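# Stand a sand core upright in its mould print

## Task

Pick up the sand core that is lying on the board and set it standing upright in the empty core print of the mould, its blade pointing down into the round cavity in the same way as the core already standing on the other side; then release it.

## Robot and tools

Robot: two identical six-joint arms, left_arm and right_arm, each with a two-finger parallel gripper. Both report in one shared scene frame: origin on the table surface midway between the arms, +x out over the table, +z up, left_arm on the +y side. Bases sit at (+0.048, +0.256, 0) m for left_arm and (-0.018, -0.288, 0) m for right_arm, each turned slightly about z. The names left and right refer to the arms, not to sides of a camera picture.

Gripper axes: the fingers extend along the gripper's own +z, and they close and open along its y axis. The reported end_effector_position is the pinch point between the pads, roughly 1 cm short of the fingertips. A wrist camera mount near the gripper also takes up space, so leave clearance around the hand.

A command row is always 14 numbers, each in [-1, 1]: dx, dy, dz, rx, ry, rz, opening for left_arm, followed by the same seven for right_arm. Both arms must be filled in even if only one moves. The first six numbers of each arm are an offset, not a pose: a displacement from that gripper's measured pose at the start of the action, expressed in the gripper's own axes (not the scene frame). Scale: 1.0 equals 0.6 m for dx, dy, dz and 180 degrees for rx, ry, rz, which together form a single rotation vector. The opening is absolute, not an offset: +1 is fully open (0.094 m), -1 is closed.

execute_actions(actions): a list of actions; each action is a table of up to 15 rows, one row per control step of 1/30 s. If fewer than 15 rows are given, the last row is repeated to fill 15 steps. Every row is measured from the pose at the start of that action, not from the row before. For the first action in a call, that start is the last pose shown in a result. An empty list just returns the current state and images.

move(target, speed, blocking): target is one 14-number row as above, offsets taken from the pose in the latest result that showed one. Each gripper follows a straight line toward its target, both finishing together, lasting 0.5 to 10 s; anything longer is cut off at 10 s short of the goal. speed is the top path speed in m/s, 0.002 to 0.5, default 0.25; turning is capped at twice that in rad/s. Openings are sent when the move begins. Paths ignore obstacles and the other arm, grippers lag and may overshoot speed near full stretch. With blocking=false the result arrives after 0.5 s while motion continues; until some result shows it ended, other moves and execute_actions are refused, so use wait or stop first.

wait(seconds): 0 to 10; lets the simulation run with the last commands held, returning early if a running move ends. stop(): brakes a running move; fingers keep moving. zoom_image(camera, region): camera is cam_head_left or cam_head_right (both 504x504); region is [x0, y0, x1, y1] in pixels from the top-left, no more than 504 by 504. read_manual(section): only returns licence texts. finished_scene(scene): ends the current scene by its number, irreversibly, and reports success.

Results: a state line per arm gives position (m) and quat_wxyz in the scene frame; at long reach this may be slightly wrong. grip_measured shows finger opening on the command scale; the last Joint positions value is the opening in metres. Hand target lines give where the controller is currently steering each gripper. A pose unreachable line means the clearance check altered or blocked that arm's command. After a move, a move: line gives the ending: done, off_target, moving, held (a check blocked the final step) or fault, plus limits: paced means the pose was clipped, held means some steps were blocked and the arm may then jump faster than speed. Distances to targets are also listed. FAULT and MOTOR HOT lines report stops and heating.

Control behaviour: each step the command is clipped to within 70 mm and 16 degrees of the measured pose, so large offsets need several actions; after an action the arm only continues to its last clipped pose. Position wins over orientation when both can't be met. Arms tend to settle a centimetre or more low; sending zeros repeatedly lets them sag. To hold an arm in place, first send the offset back to its desired pose, then zeros, raising the aim if it still droops. Joint ranges (rad): waist -2.618 to 3.054, shoulder 0 to 3.142, elbow 0 to 3.142, wrist pitch and yaw -1.571 to 1.571, wrist roll -2.094 to 2.094; elbows stop just short of straight.

Gripping: fingers go to the commanded grip_measured value. To keep hold, command roughly 0.03 below the measured opening; less than that holds more gently. Pads push up to about 50 to 62 N, spiking on first contact; very thin parts get less force. Readings may be off by about 1 mm per gripper.

Avoid: dropping the core or knocking anything off the table (that fails the task), letting the arms collide or press on each other, fast contacts (speed and pushing past contact both raise force), slips and slams. Brief outside tugs on held parts or loose objects may occur. Holding loads heats motors: warning at 75 °C, a 10 s stop of that arm at 90 °C, and at 100 °C the arm goes limp and falls, so do not hold the core longer than needed. Release only after the core stands in its print, blade down in the cavity.

Each tool is called after ">>>" in YAML: its name, and indented under it one key for each argument.

## Session

>>> execute_actions:
  actions: []

Scene clock: 0.00 s.
left_arm: end_effector_position=(+0.3847, +0.5375, +0.1130) grip_measured=+1.000 end_effector_quat_wxyz=(+0.635, +0.313, +0.706, +0.036) | right_arm: end_effector_position=(+0.1782, -0.5177, +0.2725) grip_measured=+1.000 end_effector_quat_wxyz=(+0.463, +0.161, +0.825, -0.281)
Joint positions: left_arm=[ 1.22   2.055  1.21  -0.222  1.35   1.531  0.094] | right_arm=[-0.853  0.801  0.835 -0.477 -0.252 -0.47   0.094]
Joint velocities: left_arm=[ 0.012 -0.012  0.002 -0.022  0.037 -0.051  0.   ] | right_arm=[-0.017 -0.007  0.002  0.037 -0.022 -0.007  0.   ]
Motor temperatures (°C, as the motors report them): left_arm=[24 24 25 24 27 26] | right_arm=[25 25 24 24 25 25]
Hand target (left_arm): +0.384, +0.535, +0.114; +0.639, +0.309, +0.704, +0.028
Hand target (right_arm): +0.178, -0.516, +0.279; +0.469, +0.159, +0.821, -0.283

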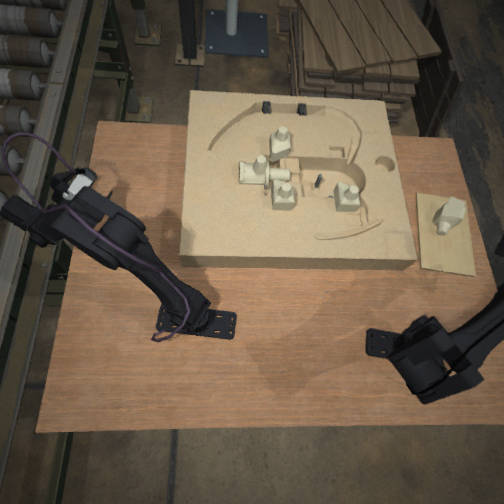

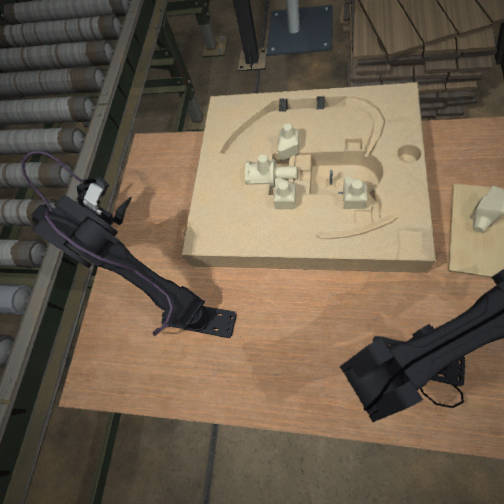

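>>> zoom_image:
  camera: "cam_head_left"
  region: [220, 100, 500, 290]

>>> zoom_image:
  camera: "cam_head_right"
  region: [224, 100, 504, 290]

Region (220, 100, 500, 290) of cam_head_left's 504x504 image, scaled by 1.800, with more detail than that image has; it fills the top 342 rows of this view, and the rest is white.

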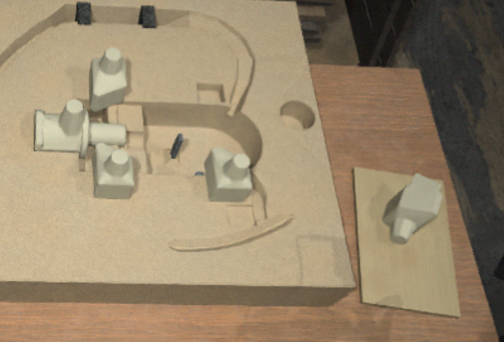

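Region (224, 100, 504, 290) of cam_head_right's 504x504 image, scaled by 1.800, with more detail than that image has; it fills the top 342 rows of this view, and the rest is white.

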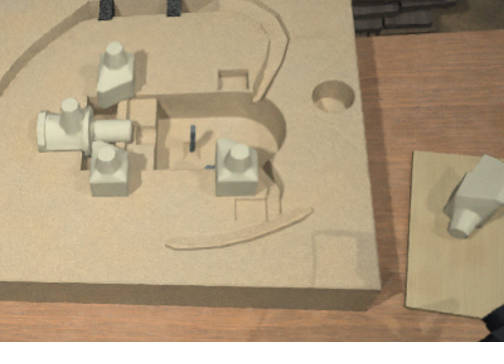

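>>> zoom_image:
  camera: "cam_head_left"
  region: [400, 180, 500, 280]

>>> zoom_image:
  camera: "cam_head_left"
  region: [230, 120, 380, 230]

>>> zoom_image:
  camera: "cam_head_right"
  region: [240, 120, 390, 230]

>>> zoom_image:
  camera: "cam_head_right"
  region: [424, 170, 504, 280]

Region (400, 180, 500, 280) of cam_head_left's 504x504 image, scaled by 5.040, with more detail than that image has.

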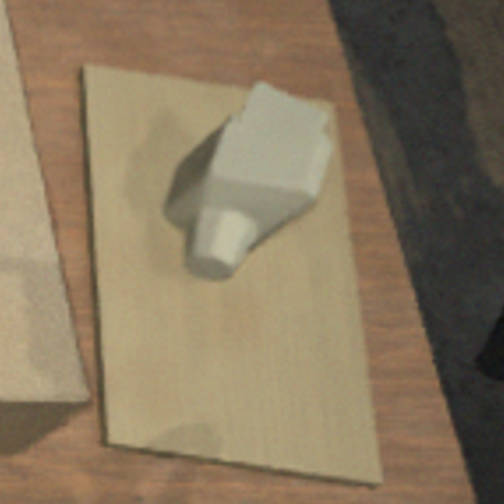

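Region (230, 120, 380, 230) of cam_head_left's 504x504 image, scaled by 3.360, with more detail than that image has; it fills the top 370 rows of this view, and the rest is white.

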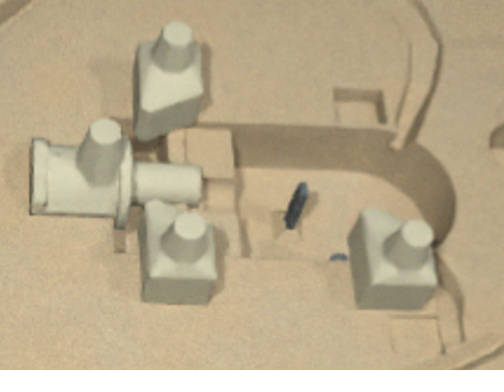

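Region (240, 120, 390, 230) of cam_head_right's 504x504 image, scaled by 3.360, with more detail than that image has; it fills the top 370 rows of this view, and the rest is white.

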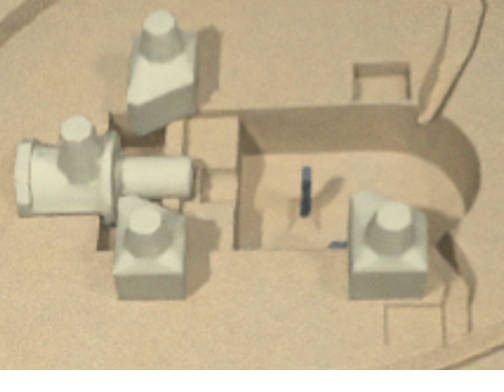

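Region (424, 170, 504, 280) of cam_head_right's 504x504 image, scaled by 4.582, with more detail than that image has; it fills the left 367 columns of this view, and the rest is white.

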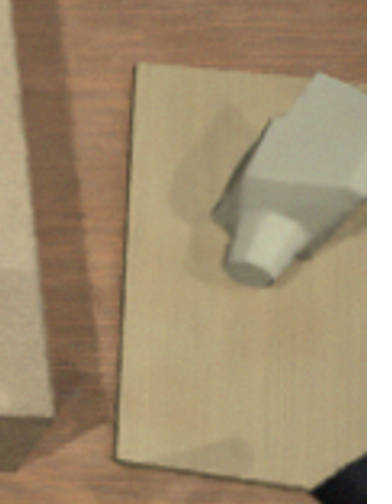

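>>> zoom_image:
  camera: "cam_head_left"
  region: [0, 130, 160, 270]

>>> zoom_image:
  camera: "cam_head_right"
  region: [10, 140, 170, 280]

Region (0, 130, 160, 270) of cam_head_left's 504x504 image, scaled by 3.150, with more detail than that image has; it fills the top 441 rows of this view, and the rest is white.

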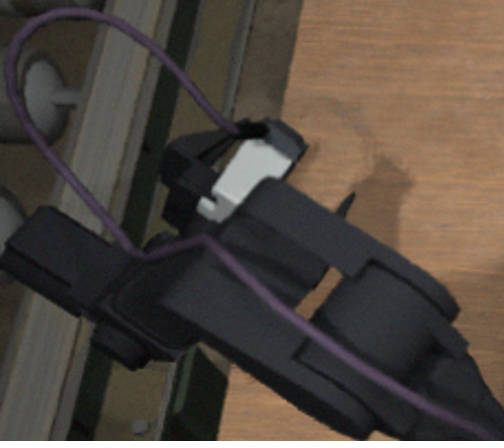

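Region (10, 140, 170, 280) of cam_head_right's 504x504 image, scaled by 3.150, with more detail than that image has; it fills the top 441 rows of this view, and the rest is white.

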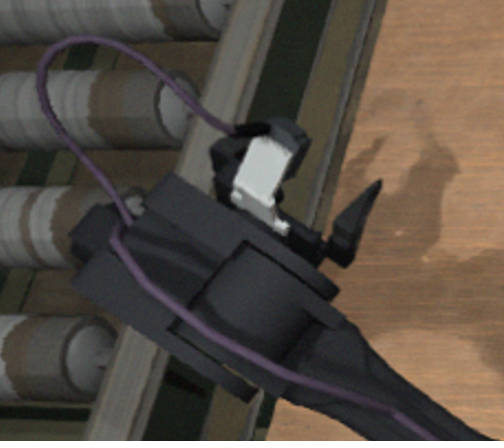

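>>> move:
  target: [0,0,0,0,0,0,1, 0.0868,0.2432,0.1293,-0.0981,0.0978,0.0555,1]
  speed: 0.2

Scene clock: 57.67 s.
left_arm: end_effector_position=(+0.3850, +0.5381, +0.1129) grip_measured=+1.000 end_effector_quat_wxyz=(+0.634, +0.314, +0.706, +0.038) | right_arm: end_effector_position=(+0.2800, -0.4487, +0.1525) grip_measured=+1.000 end_effector_quat_wxyz=(+0.374, +0.200, +0.902, -0.078)
Joint positions: left_arm=[ 1.22   2.055  1.21  -0.217  1.348  1.531  0.094] | right_arm=[-0.379  1.155  0.79  -0.425 -0.083 -0.072  0.094]
Joint velocities: left_arm=[-0.032  0.007 -0.002 -0.007 -0.022 -0.022  0.   ] | right_arm=[ 0.012 -0.002 -0.007 -0.022  0.022  0.022  0.   ]
Motor temperatures (°C, as the motors report them): left_arm=[24 34 28 26 28 26] | right_arm=[25 25 29 30 25 25]
Hand target (left_arm): +0.385, +0.537, +0.113; +0.635, +0.313, +0.706, +0.036
Hand target (right_arm): +0.282, -0.447, +0.150; +0.377, +0.201, +0.901, -0.077
Off the commanded pose (left_arm): 0.001 m, 0 deg.
Off the commanded pose (right_arm): 0.003 m, 0 deg.
move: done

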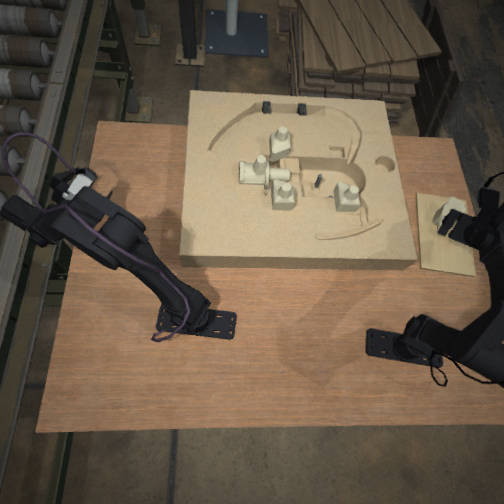

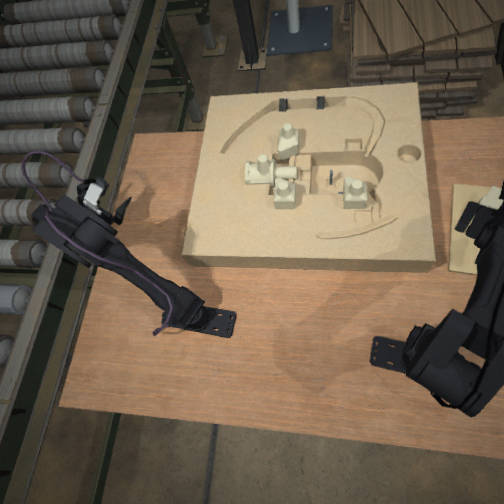

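>>> zoom_image:
  camera: "cam_head_left"
  region: [384, 160, 504, 300]

Region (384, 160, 504, 300) of cam_head_left's 504x504 image, scaled by 3.600, with more detail than that image has; it fills the left 432 columns of this view, and the rest is white.

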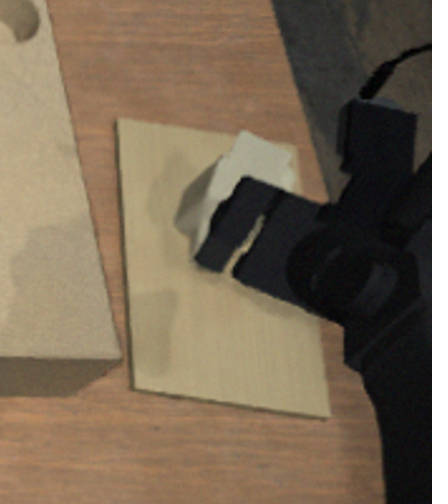

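>>> move:
  target: [0,0,0,0,0,0,1, 0.0349,-0.0032,0.0888,0.003,0.2496,0,1]
  speed: 0.2

>>> zoom_image:
  camera: "cam_head_left"
  region: [384, 160, 504, 300]

Scene clock: 65.50 s.
left_arm: end_effector_position=(+0.3852, +0.5387, +0.1128) grip_measured=+1.000 end_effector_quat_wxyz=(+0.633, +0.315, +0.706, +0.041) | right_arm: end_effector_position=(+0.2957, -0.4578, +0.0875) grip_measured=+1.000 end_effector_quat_wxyz=(-0.006, +0.214, +0.977, +0.004)
Joint positions: left_arm=[ 1.22   2.055  1.21  -0.213  1.345  1.531  0.094] | right_arm=[-0.339  1.918  1.554 -1.221 -0.004 -0.07   0.094]
Joint velocities: left_arm=[ 0.002 -0.007  0.002  0.037  0.007  0.051  0.   ] | right_arm=[-0.007  0.007 -0.017  0.051  0.037  0.051  0.   ]
Motor temperatures (°C, as the motors report them): left_arm=[24 35 28 26 28 26] | right_arm=[26 26 29 30 25 25]
Hand target (left_arm): +0.385, +0.538, +0.113; +0.634, +0.314, +0.706, +0.038
Hand target (right_arm): +0.301, -0.459, +0.095; -0.000, +0.213, +0.977, -0.002
Off the commanded pose (left_arm): 0.001 m, 0 deg.
Off the commanded pose (right_arm): 0.013 m, 1 deg.
move: off_target (right_arm)

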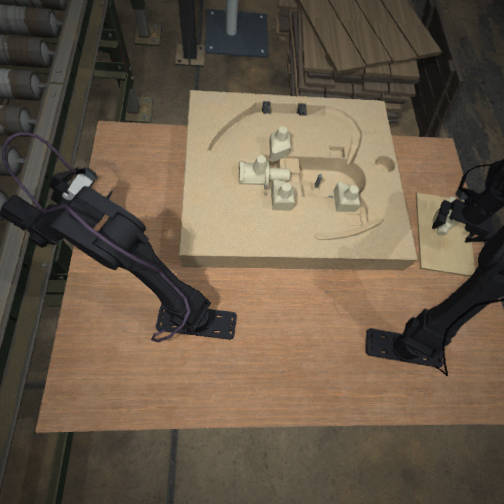

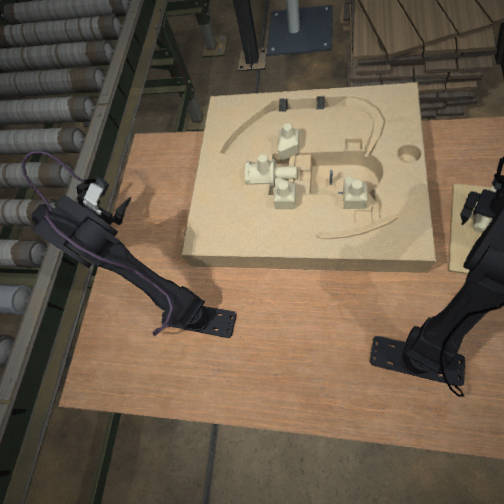

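Region (384, 160, 504, 300) of cam_head_left's 504x504 image, scaled by 3.600, with more detail than that image has; it fills the left 432 columns of this view, and the rest is white.

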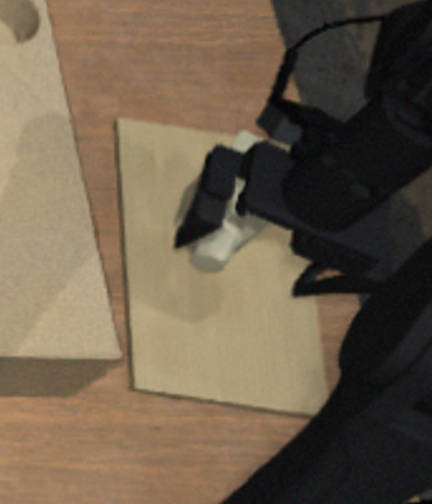

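>>> move:
  target: [0,0,0,0,0,0,1, -0.1165,0.011,-0.0675,0.0036,-0.06,0.0237,1]
  speed: 0.15

>>> zoom_image:
  camera: "cam_head_left"
  region: [384, 160, 504, 300]

Scene clock: 86.97 s.
left_arm: end_effector_position=(+0.3854, +0.5393, +0.1127) grip_measured=+1.000 end_effector_quat_wxyz=(+0.632, +0.317, +0.706, +0.043) | right_arm: end_effector_position=(+0.3523, -0.4777, +0.1190) grip_measured=+1.000 end_effector_quat_wxyz=(+0.067, +0.249, +0.966, -0.014)
Joint positions: left_arm=[ 1.22   2.055  1.21  -0.208  1.343  1.531  0.094] | right_arm=[-0.315  2.     1.785 -1.219 -0.004  0.026  0.094]
Joint velocities: left_arm=[-0.022 -0.002 -0.027  0.022  0.066  0.007  0.   ] | right_arm=[0.002 0.017 0.002 0.037 0.051 0.022 0.   ]
Motor temperatures (°C, as the motors report them): left_arm=[24 36 28 27 28 26] | right_arm=[26 30 31 27 25 25]
Hand target (left_arm): +0.385, +0.539, +0.113; +0.633, +0.315, +0.706, +0.041
Hand target (right_arm): +0.362, -0.481, +0.127; +0.085, +0.251, +0.964, -0.021
Off the commanded pose (left_arm): 0.001 m, 0 deg.
Off the commanded pose (right_arm): 0.013 m, 2 deg.
move: off_target (right_arm)

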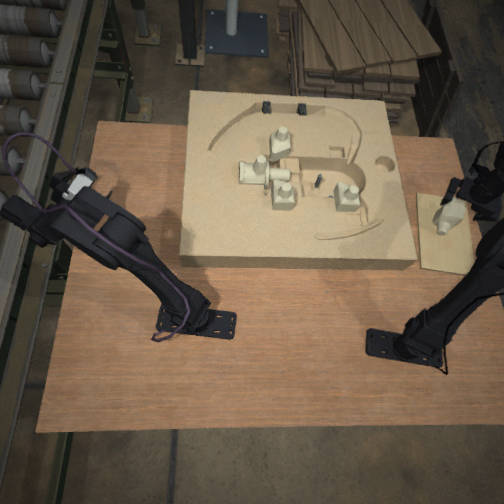

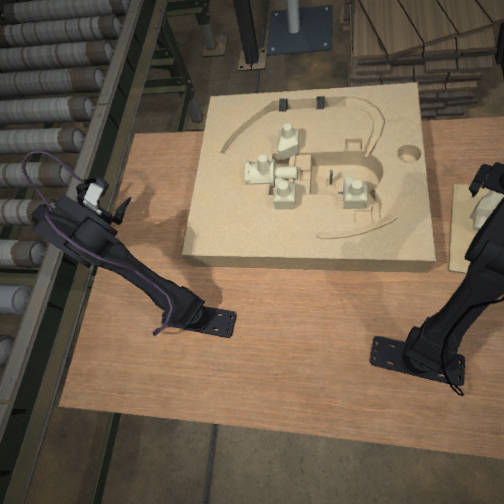

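Region (384, 160, 504, 300) of cam_head_left's 504x504 image, scaled by 3.600, with more detail than that image has; it fills the left 432 columns of this view, and the rest is white.

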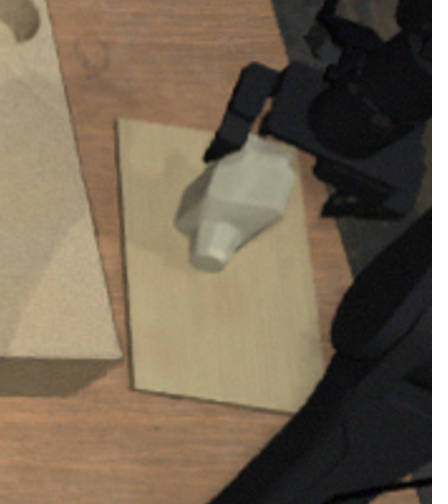

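>>> move:
  target: [0,0,0,0,0,0,1, -0.0477,0.0048,0.0757,0,-0.011,0,1]
  speed: 0.08

>>> zoom_image:
  camera: "cam_head_left"
  region: [384, 160, 504, 300]

Scene clock: 92.87 s.
left_arm: end_effector_position=(+0.3856, +0.5400, +0.1125) grip_measured=+1.000 end_effector_quat_wxyz=(+0.632, +0.318, +0.706, +0.045) | right_arm: end_effector_position=(+0.3780, -0.4912, +0.0763) grip_measured=+1.000 end_effector_quat_wxyz=(+0.073, +0.250, +0.965, -0.015)
Joint positions: left_arm=[ 1.22   2.055  1.21  -0.204  1.34   1.531  0.094] | right_arm=[-0.315  2.115  1.785 -1.091 -0.003  0.029  0.094]
Joint velocities: left_arm=[-0.017 -0.017 -0.012  0.066  0.095  0.051  0.   ] | right_arm=[ 0.022  0.022 -0.017 -0.051 -0.007 -0.022  0.   ]
Motor temperatures (°C, as the motors report them): left_arm=[24 36 29 27 28 26] | right_arm=[26 31 31 27 25 25]
Hand target (left_arm): +0.385, +0.539, +0.113; +0.632, +0.316, +0.706, +0.043
Hand target (right_arm): +0.384, -0.491, +0.078; +0.084, +0.249, +0.965, -0.018
Off the commanded pose (left_arm): 0.001 m, 0 deg.
Off the commanded pose (right_arm): 0.006 m, 1 deg.
move: done

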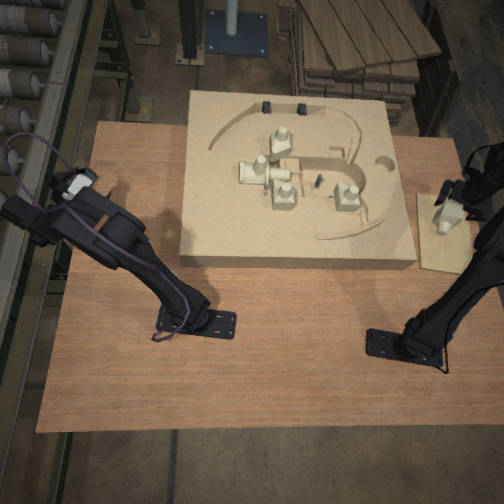

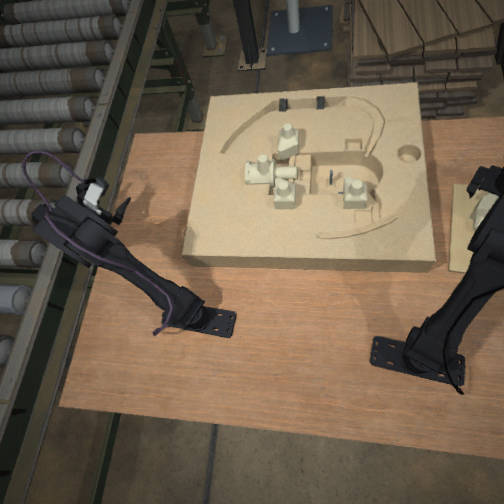

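Region (384, 160, 504, 300) of cam_head_left's 504x504 image, scaled by 3.600, with more detail than that image has; it fills the left 432 columns of this view, and the rest is white.

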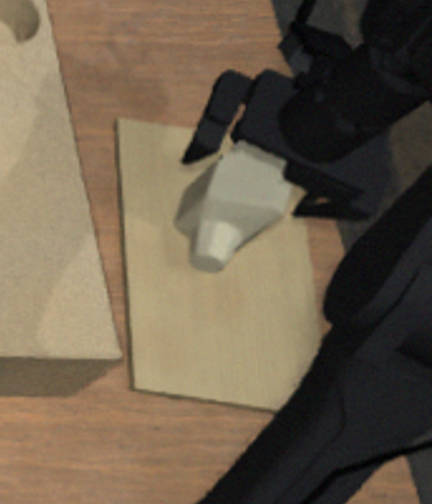

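>>> move:
  target: [0,0,0,0,0,0,1, -0.0205,-0.013,0.0685,0,-0.006,0,1]
  speed: 0.05

>>> zoom_image:
  camera: "cam_head_left"
  region: [384, 160, 504, 300]

Scene clock: 100.20 s.
left_arm: end_effector_position=(+0.3858, +0.5406, +0.1124) grip_measured=+1.000 end_effector_quat_wxyz=(+0.631, +0.319, +0.706, +0.047) | right_arm: end_effector_position=(+0.3904, -0.5031, +0.0400) grip_measured=+1.000 end_effector_quat_wxyz=(+0.078, +0.251, +0.965, -0.017)
Joint positions: left_arm=[ 1.22   2.055  1.21  -0.199  1.338  1.531  0.094] | right_arm=[-0.326  2.195  1.764 -0.98  -0.003  0.02   0.094]
Joint velocities: left_arm=[ 0.002 -0.007 -0.007 -0.007 -0.022  0.022  0.   ] | right_arm=[ 0.002 -0.027  0.002  0.007 -0.051  0.022  0.   ]
Motor temperatures (°C, as the motors report them): left_arm=[24 36 29 27 28 26] | right_arm=[26 33 30 27 25 25]
Hand target (left_arm): +0.386, +0.540, +0.113; +0.632, +0.318, +0.706, +0.045
Hand target (right_arm): +0.390, -0.506, +0.037; +0.082, +0.250, +0.965, -0.018
Off the commanded pose (left_arm): 0.001 m, 0 deg.
Off the commanded pose (right_arm): 0.004 m, 0 deg.
move: done

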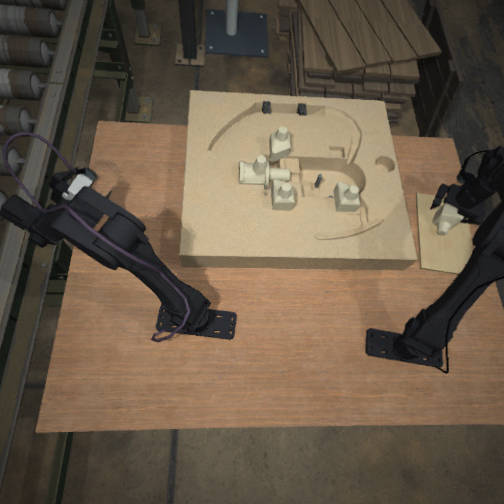

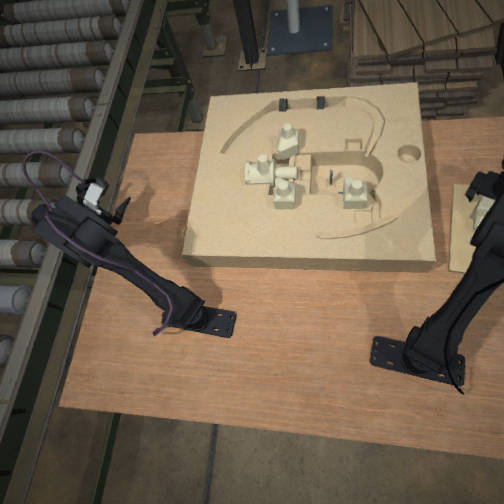

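Region (384, 160, 504, 300) of cam_head_left's 504x504 image, scaled by 3.600, with more detail than that image has; it fills the left 432 columns of this view, and the rest is white.

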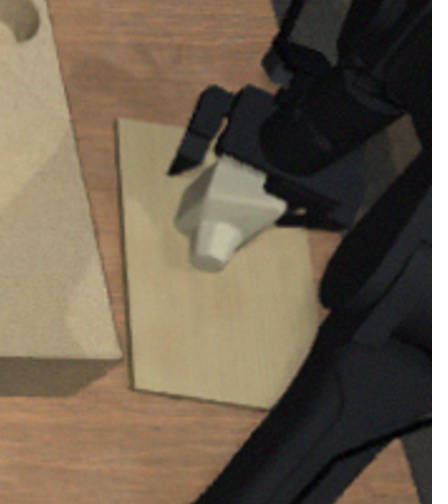

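>>> move:
  target: [0,0,0,0,0,0,1, 0.002,-0.015,0.013,0,0,0,1]
  speed: 0.03

>>> zoom_image:
  camera: "cam_head_left"
  region: [384, 160, 504, 300]

Scene clock: 103.27 s.
left_arm: end_effector_position=(+0.3860, +0.5412, +0.1124) grip_measured=+1.000 end_effector_quat_wxyz=(+0.630, +0.320, +0.706, +0.049) | right_arm: end_effector_position=(+0.3887, -0.5100, +0.0402) grip_measured=+1.000 end_effector_quat_wxyz=(+0.081, +0.252, +0.964, -0.019)
Joint positions: left_arm=[ 1.22   2.055  1.21  -0.194  1.336  1.531  0.094] | right_arm=[-0.341  2.195  1.764 -0.973 -0.003  0.008  0.094]
Joint velocities: left_arm=[-0.022 -0.017  0.007  0.007  0.007  0.051  0.   ] | right_arm=[-0.002  0.012 -0.022  0.007 -0.037  0.022  0.   ]
Motor temperatures (°C, as the motors report them): left_arm=[24 36 29 27 28 26] | right_arm=[26 34 30 27 25 25]
Hand target (left_arm): +0.386, +0.541, +0.112; +0.631, +0.319, +0.706, +0.047
Hand target (right_arm): +0.386, -0.511, +0.032; +0.078, +0.251, +0.965, -0.017
Off the commanded pose (left_arm): 0.001 m, 0 deg.
Off the commanded pose (right_arm): 0.009 m, 0 deg.
move: done

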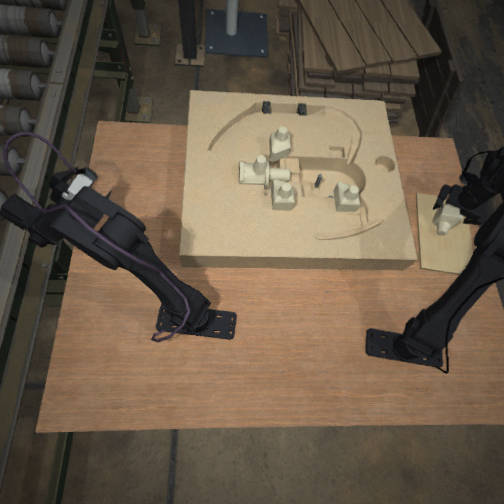

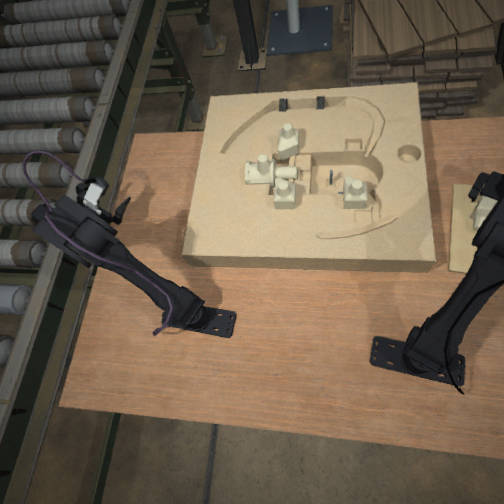

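Region (384, 160, 504, 300) of cam_head_left's 504x504 image, scaled by 3.600, with more detail than that image has; it fills the left 432 columns of this view, and the rest is white.

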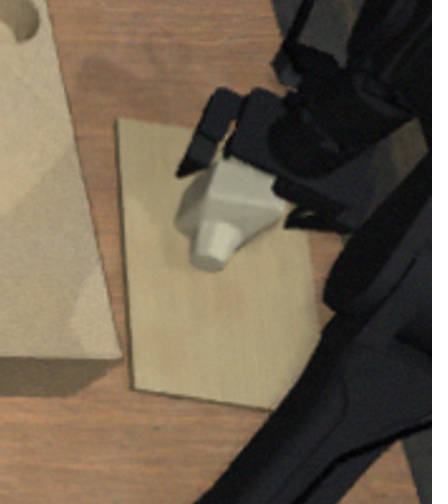

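>>> execute_actions:
  actions:
    - [[0,0,0,0,0,0,1, 0,0,-0.002,0,0,0,0.9],[0,0,0,0,0,0,1, 0,0,-0.002,0,0,0,0.8],[0,0,0,0,0,0,1, 0,0,-0.002,0,0,0,0.72],[0,0,0,0,0,0,1, 0,0,-0.002,0,0,0,0.65],[0,0,0,0,0,0,1, 0,0,-0.002,0,0,0,0.6],[0,0,0,0,0,0,1, 0,0,-0.002,0,0,0,0.56],[0,0,0,0,0,0,1, 0,0,-0.002,0,0,0,0.52],[0,0,0,0,0,0,1, 0,0,-0.002,0,0,0,0.49],[0,0,0,0,0,0,1, 0,0,-0.002,0,0,0,0.46],[0,0,0,0,0,0,1, 0,0,-0.002,0,0,0,0.44],[0,0,0,0,0,0,1, 0,0,-0.002,0,0,0,0.42],[0,0,0,0,0,0,1, 0,0,-0.002,0,0,0,0.40],[0,0,0,0,0,0,1, 0,0,-0.002,0,0,0,0.38],[0,0,0,0,0,0,1, 0,0,-0.002,0,0,0,0.36],[0,0,0,0,0,0,1, 0,0,-0.002,0,0,0,0.34]]
    - [[0,0,0,0,0,0,1, 0,0,0,0,0,0,0.33],[0,0,0,0,0,0,1, 0,0,0,0,0,0,0.32],[0,0,0,0,0,0,1, 0,0,0,0,0,0,0.31],[0,0,0,0,0,0,1, 0,0,0,0,0,0,0.30],[0,0,0,0,0,0,1, 0,0,0,0,0,0,0.29],[0,0,0,0,0,0,1, 0,0,0,0,0,0,0.28],[0,0,0,0,0,0,1, 0,0,0,0,0,0,0.27],[0,0,0,0,0,0,1, 0,0,0,0,0,0,0.26],[0,0,0,0,0,0,1, 0,0,0,0,0,0,0.25]]

>>> zoom_image:
  camera: "cam_head_left"
  region: [384, 160, 504, 300]

Scene clock: 109.30 s.
left_arm: end_effector_position=(+0.3864, +0.5425, +0.1122) grip_measured=+1.000 end_effector_quat_wxyz=(+0.629, +0.322, +0.706, +0.054) | right_arm: end_effector_position=(+0.3895, -0.5087, +0.0403) grip_measured=+0.252 end_effector_quat_wxyz=(+0.083, +0.251, +0.964, -0.015)
Joint positions: left_arm=[ 1.22   2.055  1.21  -0.185  1.331  1.531  0.094] | right_arm=[-0.341  2.195  1.764 -0.973 -0.012  0.007  0.059]
Joint velocities: left_arm=[-0.007 -0.002 -0.002 -0.022 -0.022  0.037  0.   ] | right_arm=[ 0.002 -0.007  0.007  0.022 -0.081 -0.037 -0.   ]
Motor temperatures (°C, as the motors report them): left_arm=[24 37 29 27 28 26] | right_arm=[26 34 29 27 25 25]
Hand target (left_arm): +0.386, +0.542, +0.112; +0.629, +0.321, +0.706, +0.052
Hand target (right_arm): +0.389, -0.509, +0.040; +0.082, +0.251, +0.964, -0.016
Off the commanded pose (left_arm): 0.001 m, 0 deg.
Off the commanded pose (right_arm): 0.001 m, 0 deg.

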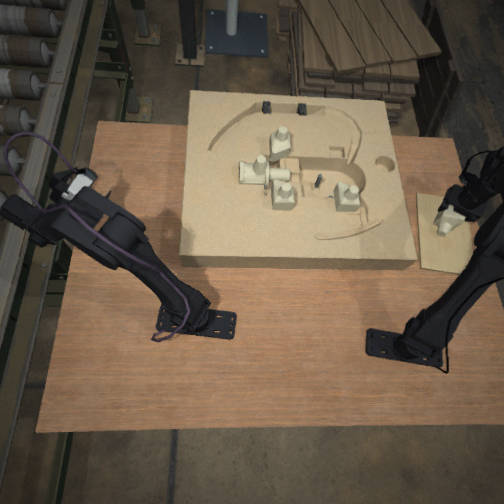

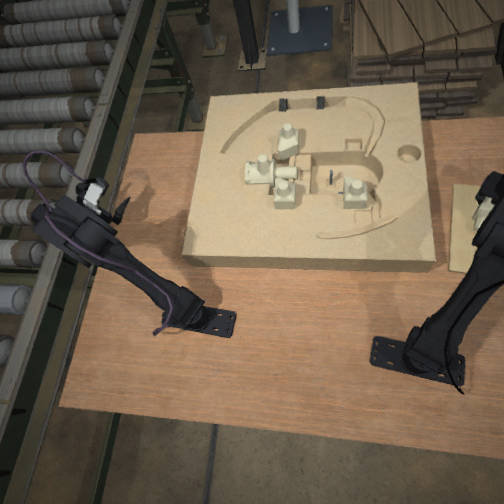

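Region (384, 160, 504, 300) of cam_head_left's 504x504 image, scaled by 3.600, with more detail than that image has; it fills the left 432 columns of this view, and the rest is white.

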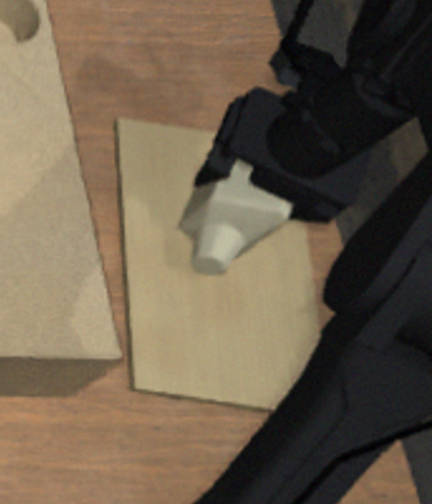

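>>> execute_actions:
  actions:
    - [[0,0,0,0,0,0,1, 0,0,0,0,0,0,0.24],[0,0,0,0,0,0,1, 0,0,0,0,0,0,0.23],[0,0,0,0,0,0,1, 0,0,0,0,0,0,0.22],[0,0,0,0,0,0,1, 0,0,0,0,0,0,0.21],[0,0,0,0,0,0,1, 0,0,0,0,0,0,0.20],[0,0,0,0,0,0,1, 0,0,0,0,0,0,0.19],[0,0,0,0,0,0,1, 0,0,0,0,0,0,0.18],[0,0,0,0,0,0,1, 0,0,0,0,0,0,0.17],[0,0,0,0,0,0,1, 0,0,0,0,0,0,0.16],[0,0,0,0,0,0,1, 0,0,0,0,0,0,0.15]]

>>> zoom_image:
  camera: "cam_head_left"
  region: [384, 160, 504, 300]

Scene clock: 111.60 s.
left_arm: end_effector_position=(+0.3866, +0.5431, +0.1122) grip_measured=+1.000 end_effector_quat_wxyz=(+0.628, +0.324, +0.705, +0.056) | right_arm: end_effector_position=(+0.3897, -0.5083, +0.0403) grip_measured=+0.162 end_effector_quat_wxyz=(+0.083, +0.251, +0.964, -0.014)
Joint positions: left_arm=[ 1.22   2.055  1.21  -0.18   1.329  1.531  0.094] | right_arm=[-0.341  2.195  1.764 -0.973 -0.014  0.007  0.055]
Joint velocities: left_arm=[-0.012 -0.002 -0.017 -0.007 -0.007  0.007  0.   ] | right_arm=[-0.022  0.007 -0.002 -0.007  0.022 -0.051  0.   ]
Motor temperatures (°C, as the motors report them): left_arm=[24 37 29 27 28 26] | right_arm=[26 35 29 27 25 25]
Hand target (left_arm): +0.386, +0.542, +0.112; +0.629, +0.322, +0.705, +0.054
Hand target (right_arm): +0.390, -0.509, +0.040; +0.083, +0.251, +0.964, -0.015
Off the commanded pose (left_arm): 0.001 m, 0 deg.
Off the commanded pose (right_arm): 0.000 m, 0 deg.

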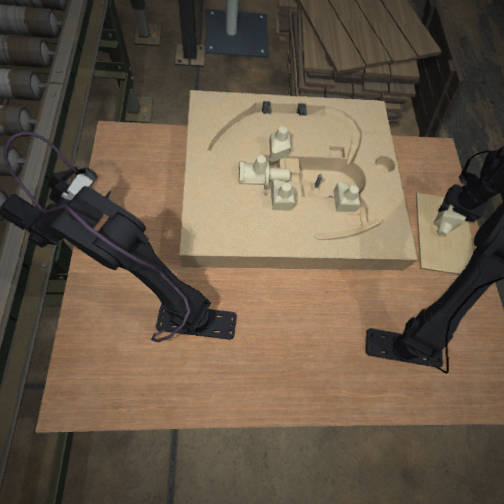

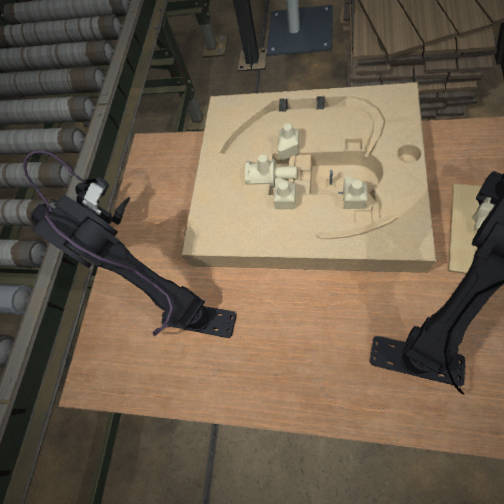

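Region (384, 160, 504, 300) of cam_head_left's 504x504 image, scaled by 3.600, with more detail than that image has; it fills the left 432 columns of this view, and the rest is white.

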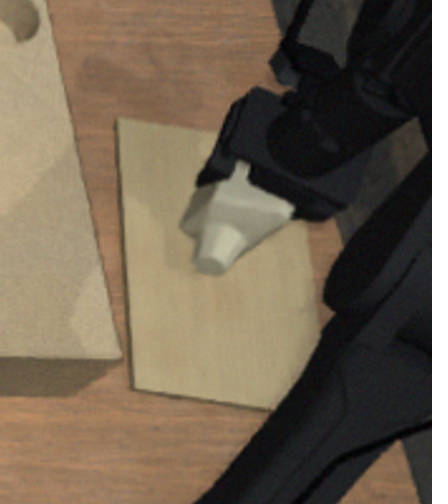

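>>> execute_actions:
  actions:
    - [[0,0,0,0,0,0,1, 0,0,0,0,0,0,0.14],[0,0,0,0,0,0,1, 0,0,0,0,0,0,0.135],[0,0,0,0,0,0,1, 0,0,0,0,0,0,0.13]]

>>> move:
  target: [0,0,0,0,0,0,1, 0.0243,-0.0024,-0.19,0,0,0,0.13]
  speed: 0.1

>>> zoom_image:
  camera: "cam_head_left"
  region: [384, 130, 504, 270]

Scene clock: 119.90 s.
left_arm: end_effector_position=(+0.3868, +0.5437, +0.1121) grip_measured=+1.000 end_effector_quat_wxyz=(+0.627, +0.325, +0.705, +0.058) | right_arm: end_effector_position=(+0.3897, -0.5083, +0.0403) grip_measured=+0.151 end_effector_quat_wxyz=(+0.083, +0.251, +0.964, -0.013)
Joint positions: left_arm=[ 1.22   2.055  1.21  -0.175  1.327  1.531  0.094] | right_arm=[-0.341  2.195  1.764 -0.973 -0.015  0.007  0.054]
Joint velocities: left_arm=[ 0.007 -0.007 -0.022  0.022 -0.051 -0.037  0.   ] | right_arm=[-0.022  0.002 -0.007 -0.051 -0.007 -0.022  0.001]
Motor temperatures (°C, as the motors report them): left_arm=[24 37 29 27 28 26] | right_arm=[26 36 29 27 25 25]
Hand target (left_arm): +0.387, +0.543, +0.112; +0.628, +0.324, +0.705, +0.056
Hand target (right_arm): +0.390, -0.508, +0.040; +0.083, +0.251, +0.964, -0.014
Off the commanded pose (left_arm): 0.001 m, 0 deg.
Off the commanded pose (right_arm): 0.000 m, 0 deg.

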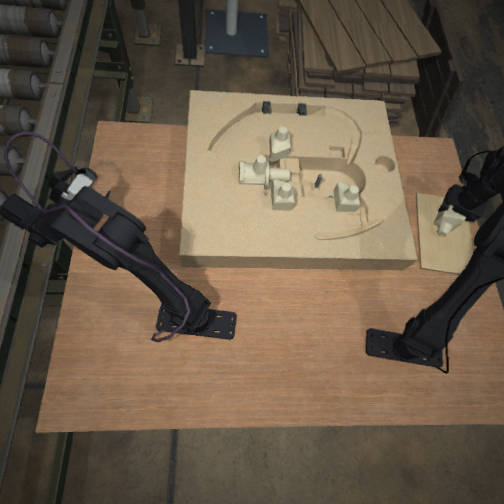

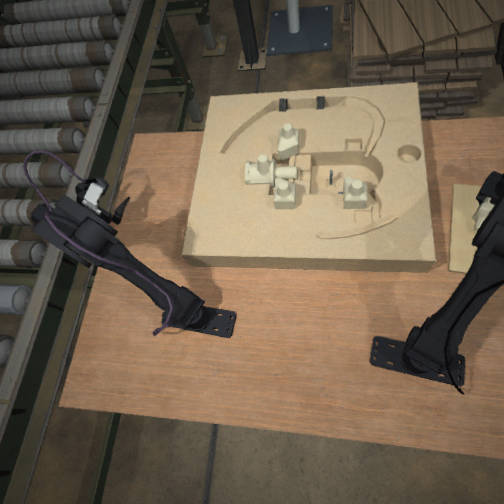

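Scene clock: 121.63 s.
left_arm: end_effector_position=(+0.3871, +0.5444, +0.1121) grip_measured=+1.000 end_effector_quat_wxyz=(+0.627, +0.326, +0.705, +0.061) | right_arm: end_effector_position=(+0.3582, -0.4909, +0.1264) grip_measured=+0.151 end_effector_quat_wxyz=(+0.058, +0.250, +0.966, -0.007)
Joint positions: left_arm=[ 1.22   2.055  1.21  -0.17   1.324  1.531  0.094] | right_arm=[-0.341  2.074  1.927 -1.307 -0.015  0.005  0.054]
Joint velocities: left_arm=[-0.017 -0.022 -0.007 -0.037 -0.051 -0.037  0.   ] | right_arm=[ 0.012 -0.042 -0.002  0.007 -0.037 -0.022 -0.   ]
Motor temperatures (°C, as the motors report them): left_arm=[24 37 29 27 28 26] | right_arm=[26 37 29 27 25 25]
Hand target (left_arm): +0.387, +0.544, +0.112; +0.627, +0.325, +0.705, +0.058
Hand target (right_arm): +0.359, -0.496, +0.151; +0.083, +0.251, +0.964, -0.014
Off the commanded pose (left_arm): 0.001 m, 0 deg.
Off the commanded pose (right_arm): 0.024 m, 3 deg.
move: off_target (right_arm)

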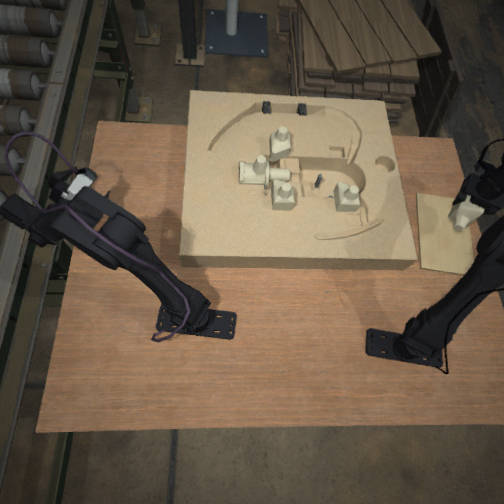

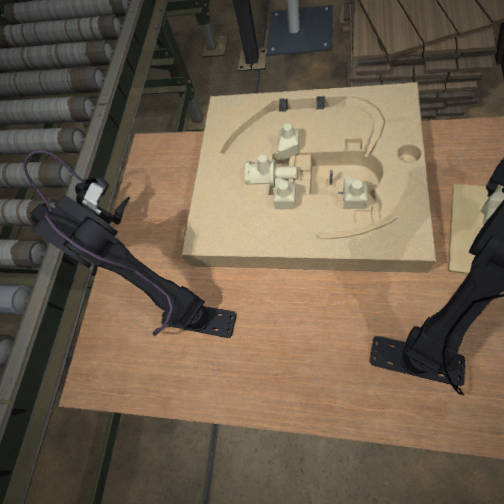

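Region (384, 130, 504, 270) of cam_head_left's 504x504 image, scaled by 3.600, with more detail than that image has; it fills the left 432 columns of this view, and the rest is white.

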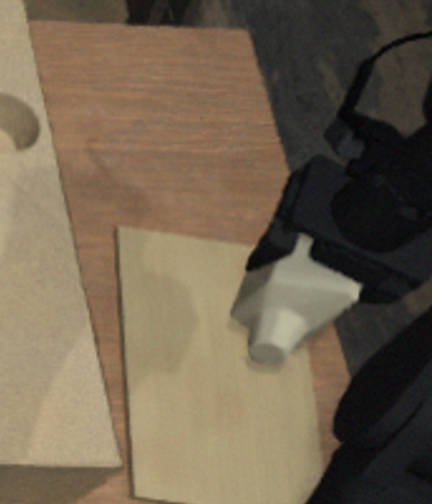

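>>> move:
  target: [0,0,0,0,0,0,1, 0.7187,0.4282,-0.1165,-0.1158,0.0003,-0.8193,0.12]
  speed: 0.3

Scene clock: 136.87 s.
left_arm: end_effector_position=(+0.3873, +0.5451, +0.1121) grip_measured=+1.000 end_effector_quat_wxyz=(+0.626, +0.327, +0.705, +0.063) | right_arm: end_effector_position=(+0.0994, -0.0574, +0.1520) grip_measured=+0.151 end_effector_quat_wxyz=(-0.045, +0.858, -0.505, -0.080)
Joint positions: left_arm=[ 1.22   2.055  1.21  -0.165  1.322  1.531  0.094] | right_arm=[ 1.147  1.438  1.265 -1.316 -0.164 -1.088  0.054]
Joint velocities: left_arm=[-0.007  0.002 -0.002 -0.037 -0.037  0.095  0.   ] | right_arm=[-0.002  0.007 -0.012 -0.007  0.051 -0.037 -0.001]
Motor temperatures (°C, as the motors report them): left_arm=[24 38 29 28 28 26] | right_arm=[26 37 31 26 25 25]
Hand target (left_arm): +0.387, +0.544, +0.112; +0.627, +0.326, +0.705, +0.061
Hand target (right_arm): +0.100, -0.050, +0.165; -0.064, +0.862, -0.496, -0.085
Off the commanded pose (left_arm): 0.001 m, 0 deg.
Off the commanded pose (right_arm): 0.004 m, 1 deg.
move: done

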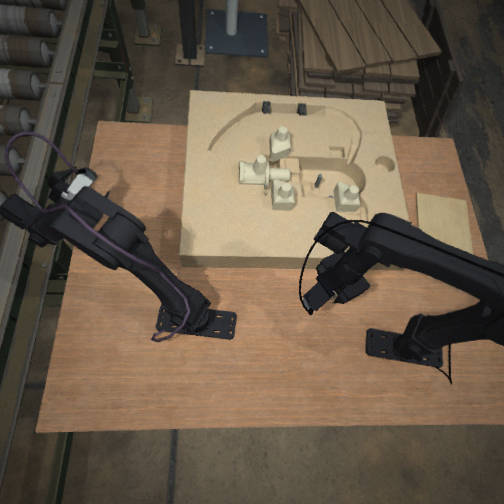

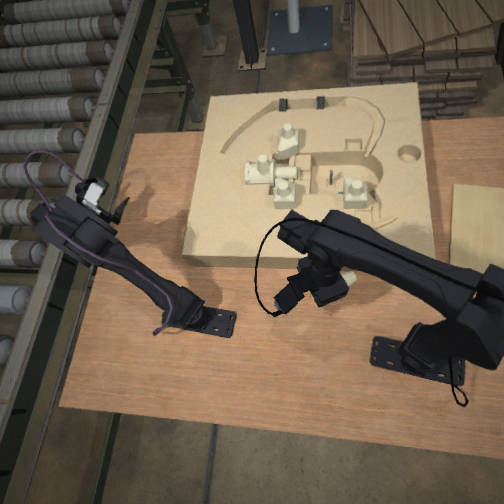

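>>> zoom_image:
  camera: "cam_head_right"
  region: [240, 200, 400, 340]

>>> zoom_image:
  camera: "cam_head_left"
  region: [270, 200, 430, 340]

Region (240, 200, 400, 340) of cam_head_right's 504x504 image, scaled by 3.150, with more detail than that image has; it fills the top 441 rows of this view, and the rest is white.

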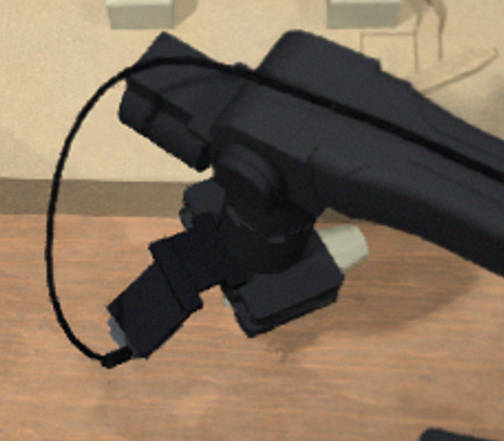

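Region (270, 200, 430, 340) of cam_head_left's 504x504 image, scaled by 3.150, with more detail than that image has; it fills the top 441 rows of this view, and the rest is white.

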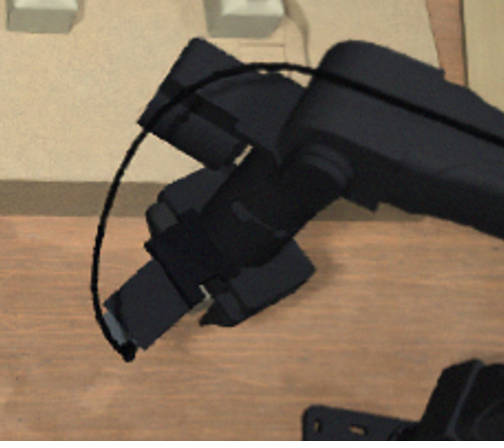

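>>> zoom_image:
  camera: "cam_head_left"
  region: [170, 190, 330, 290]

Region (170, 190, 330, 290) of cam_head_left's 504x504 image, scaled by 3.150, with more detail than that image has; it fills the top 315 rows of this view, and the rest is white.

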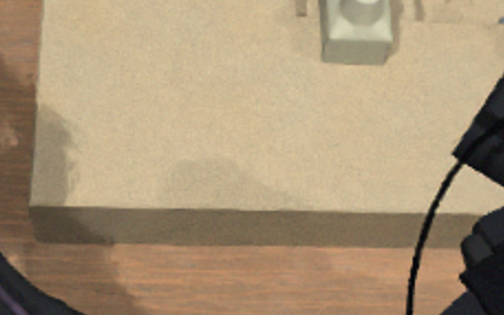

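>>> move:
  target: [0,0,0,0,0,0,1, 0.5143,-0.0797,-0.0672,0.0586,0.0036,0.3228,0.12]
  speed: 0.25

>>> zoom_image:
  camera: "cam_head_left"
  region: [330, 160, 490, 300]

>>> zoom_image:
  camera: "cam_head_right"
  region: [344, 160, 504, 300]

Scene clock: 158.43 s.
left_arm: end_effector_position=(+0.3876, +0.5457, +0.1122) grip_measured=+1.000 end_effector_quat_wxyz=(+0.625, +0.329, +0.705, +0.066) | right_arm: end_effector_position=(+0.2820, -0.3099, +0.1227) grip_measured=+0.151 end_effector_quat_wxyz=(+0.045, -0.504, +0.862, +0.038)
Joint positions: left_arm=[ 1.22   2.055  1.21  -0.159  1.32   1.531  0.094] | right_arm=[ 0.018  1.656  1.369 -1.261 -0.116 -1.202  0.054]
Joint velocities: left_arm=[-0.012 -0.002  0.002  0.007 -0.051 -0.007  0.   ] | right_arm=[ 0.002 -0.007 -0.032  0.007 -0.066  0.051 -0.001]
Motor temperatures (°C, as the motors report them): left_arm=[24 38 29 28 28 26] | right_arm=[26 32 33 26 25 25]
Hand target (left_arm): +0.387, +0.545, +0.112; +0.626, +0.327, +0.705, +0.063
Hand target (right_arm): +0.293, -0.311, +0.137; +0.066, -0.500, +0.863, +0.024
Off the commanded pose (left_arm): 0.001 m, 0 deg.
Off the commanded pose (right_arm): 0.017 m, 3 deg.
move: off_target (right_arm)

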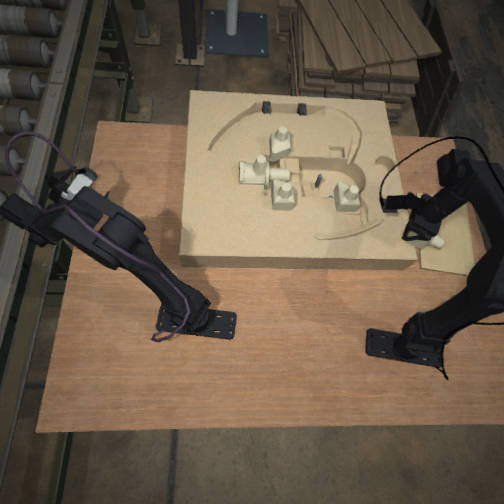

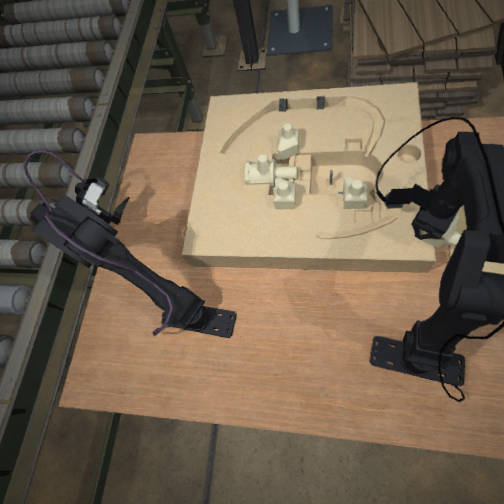

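Region (330, 160, 490, 300) of cam_head_left's 504x504 image, scaled by 3.150, with more detail than that image has; it fills the top 441 rows of this view, and the rest is white.

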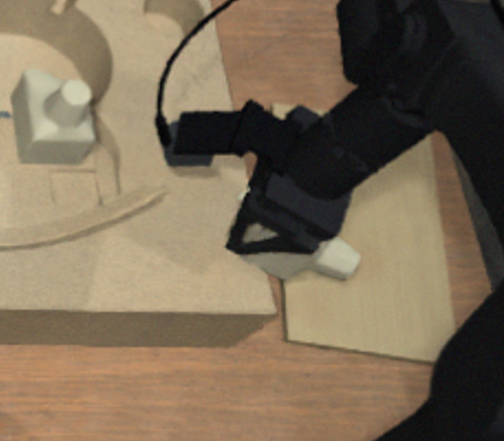

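Region (344, 160, 504, 300) of cam_head_right's 504x504 image, scaled by 3.150, with more detail than that image has; it fills the top 441 rows of this view, and the rest is white.

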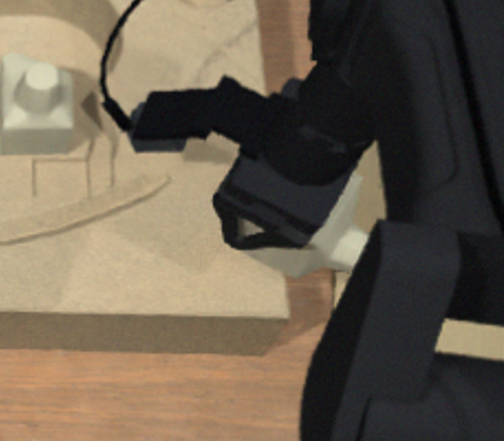

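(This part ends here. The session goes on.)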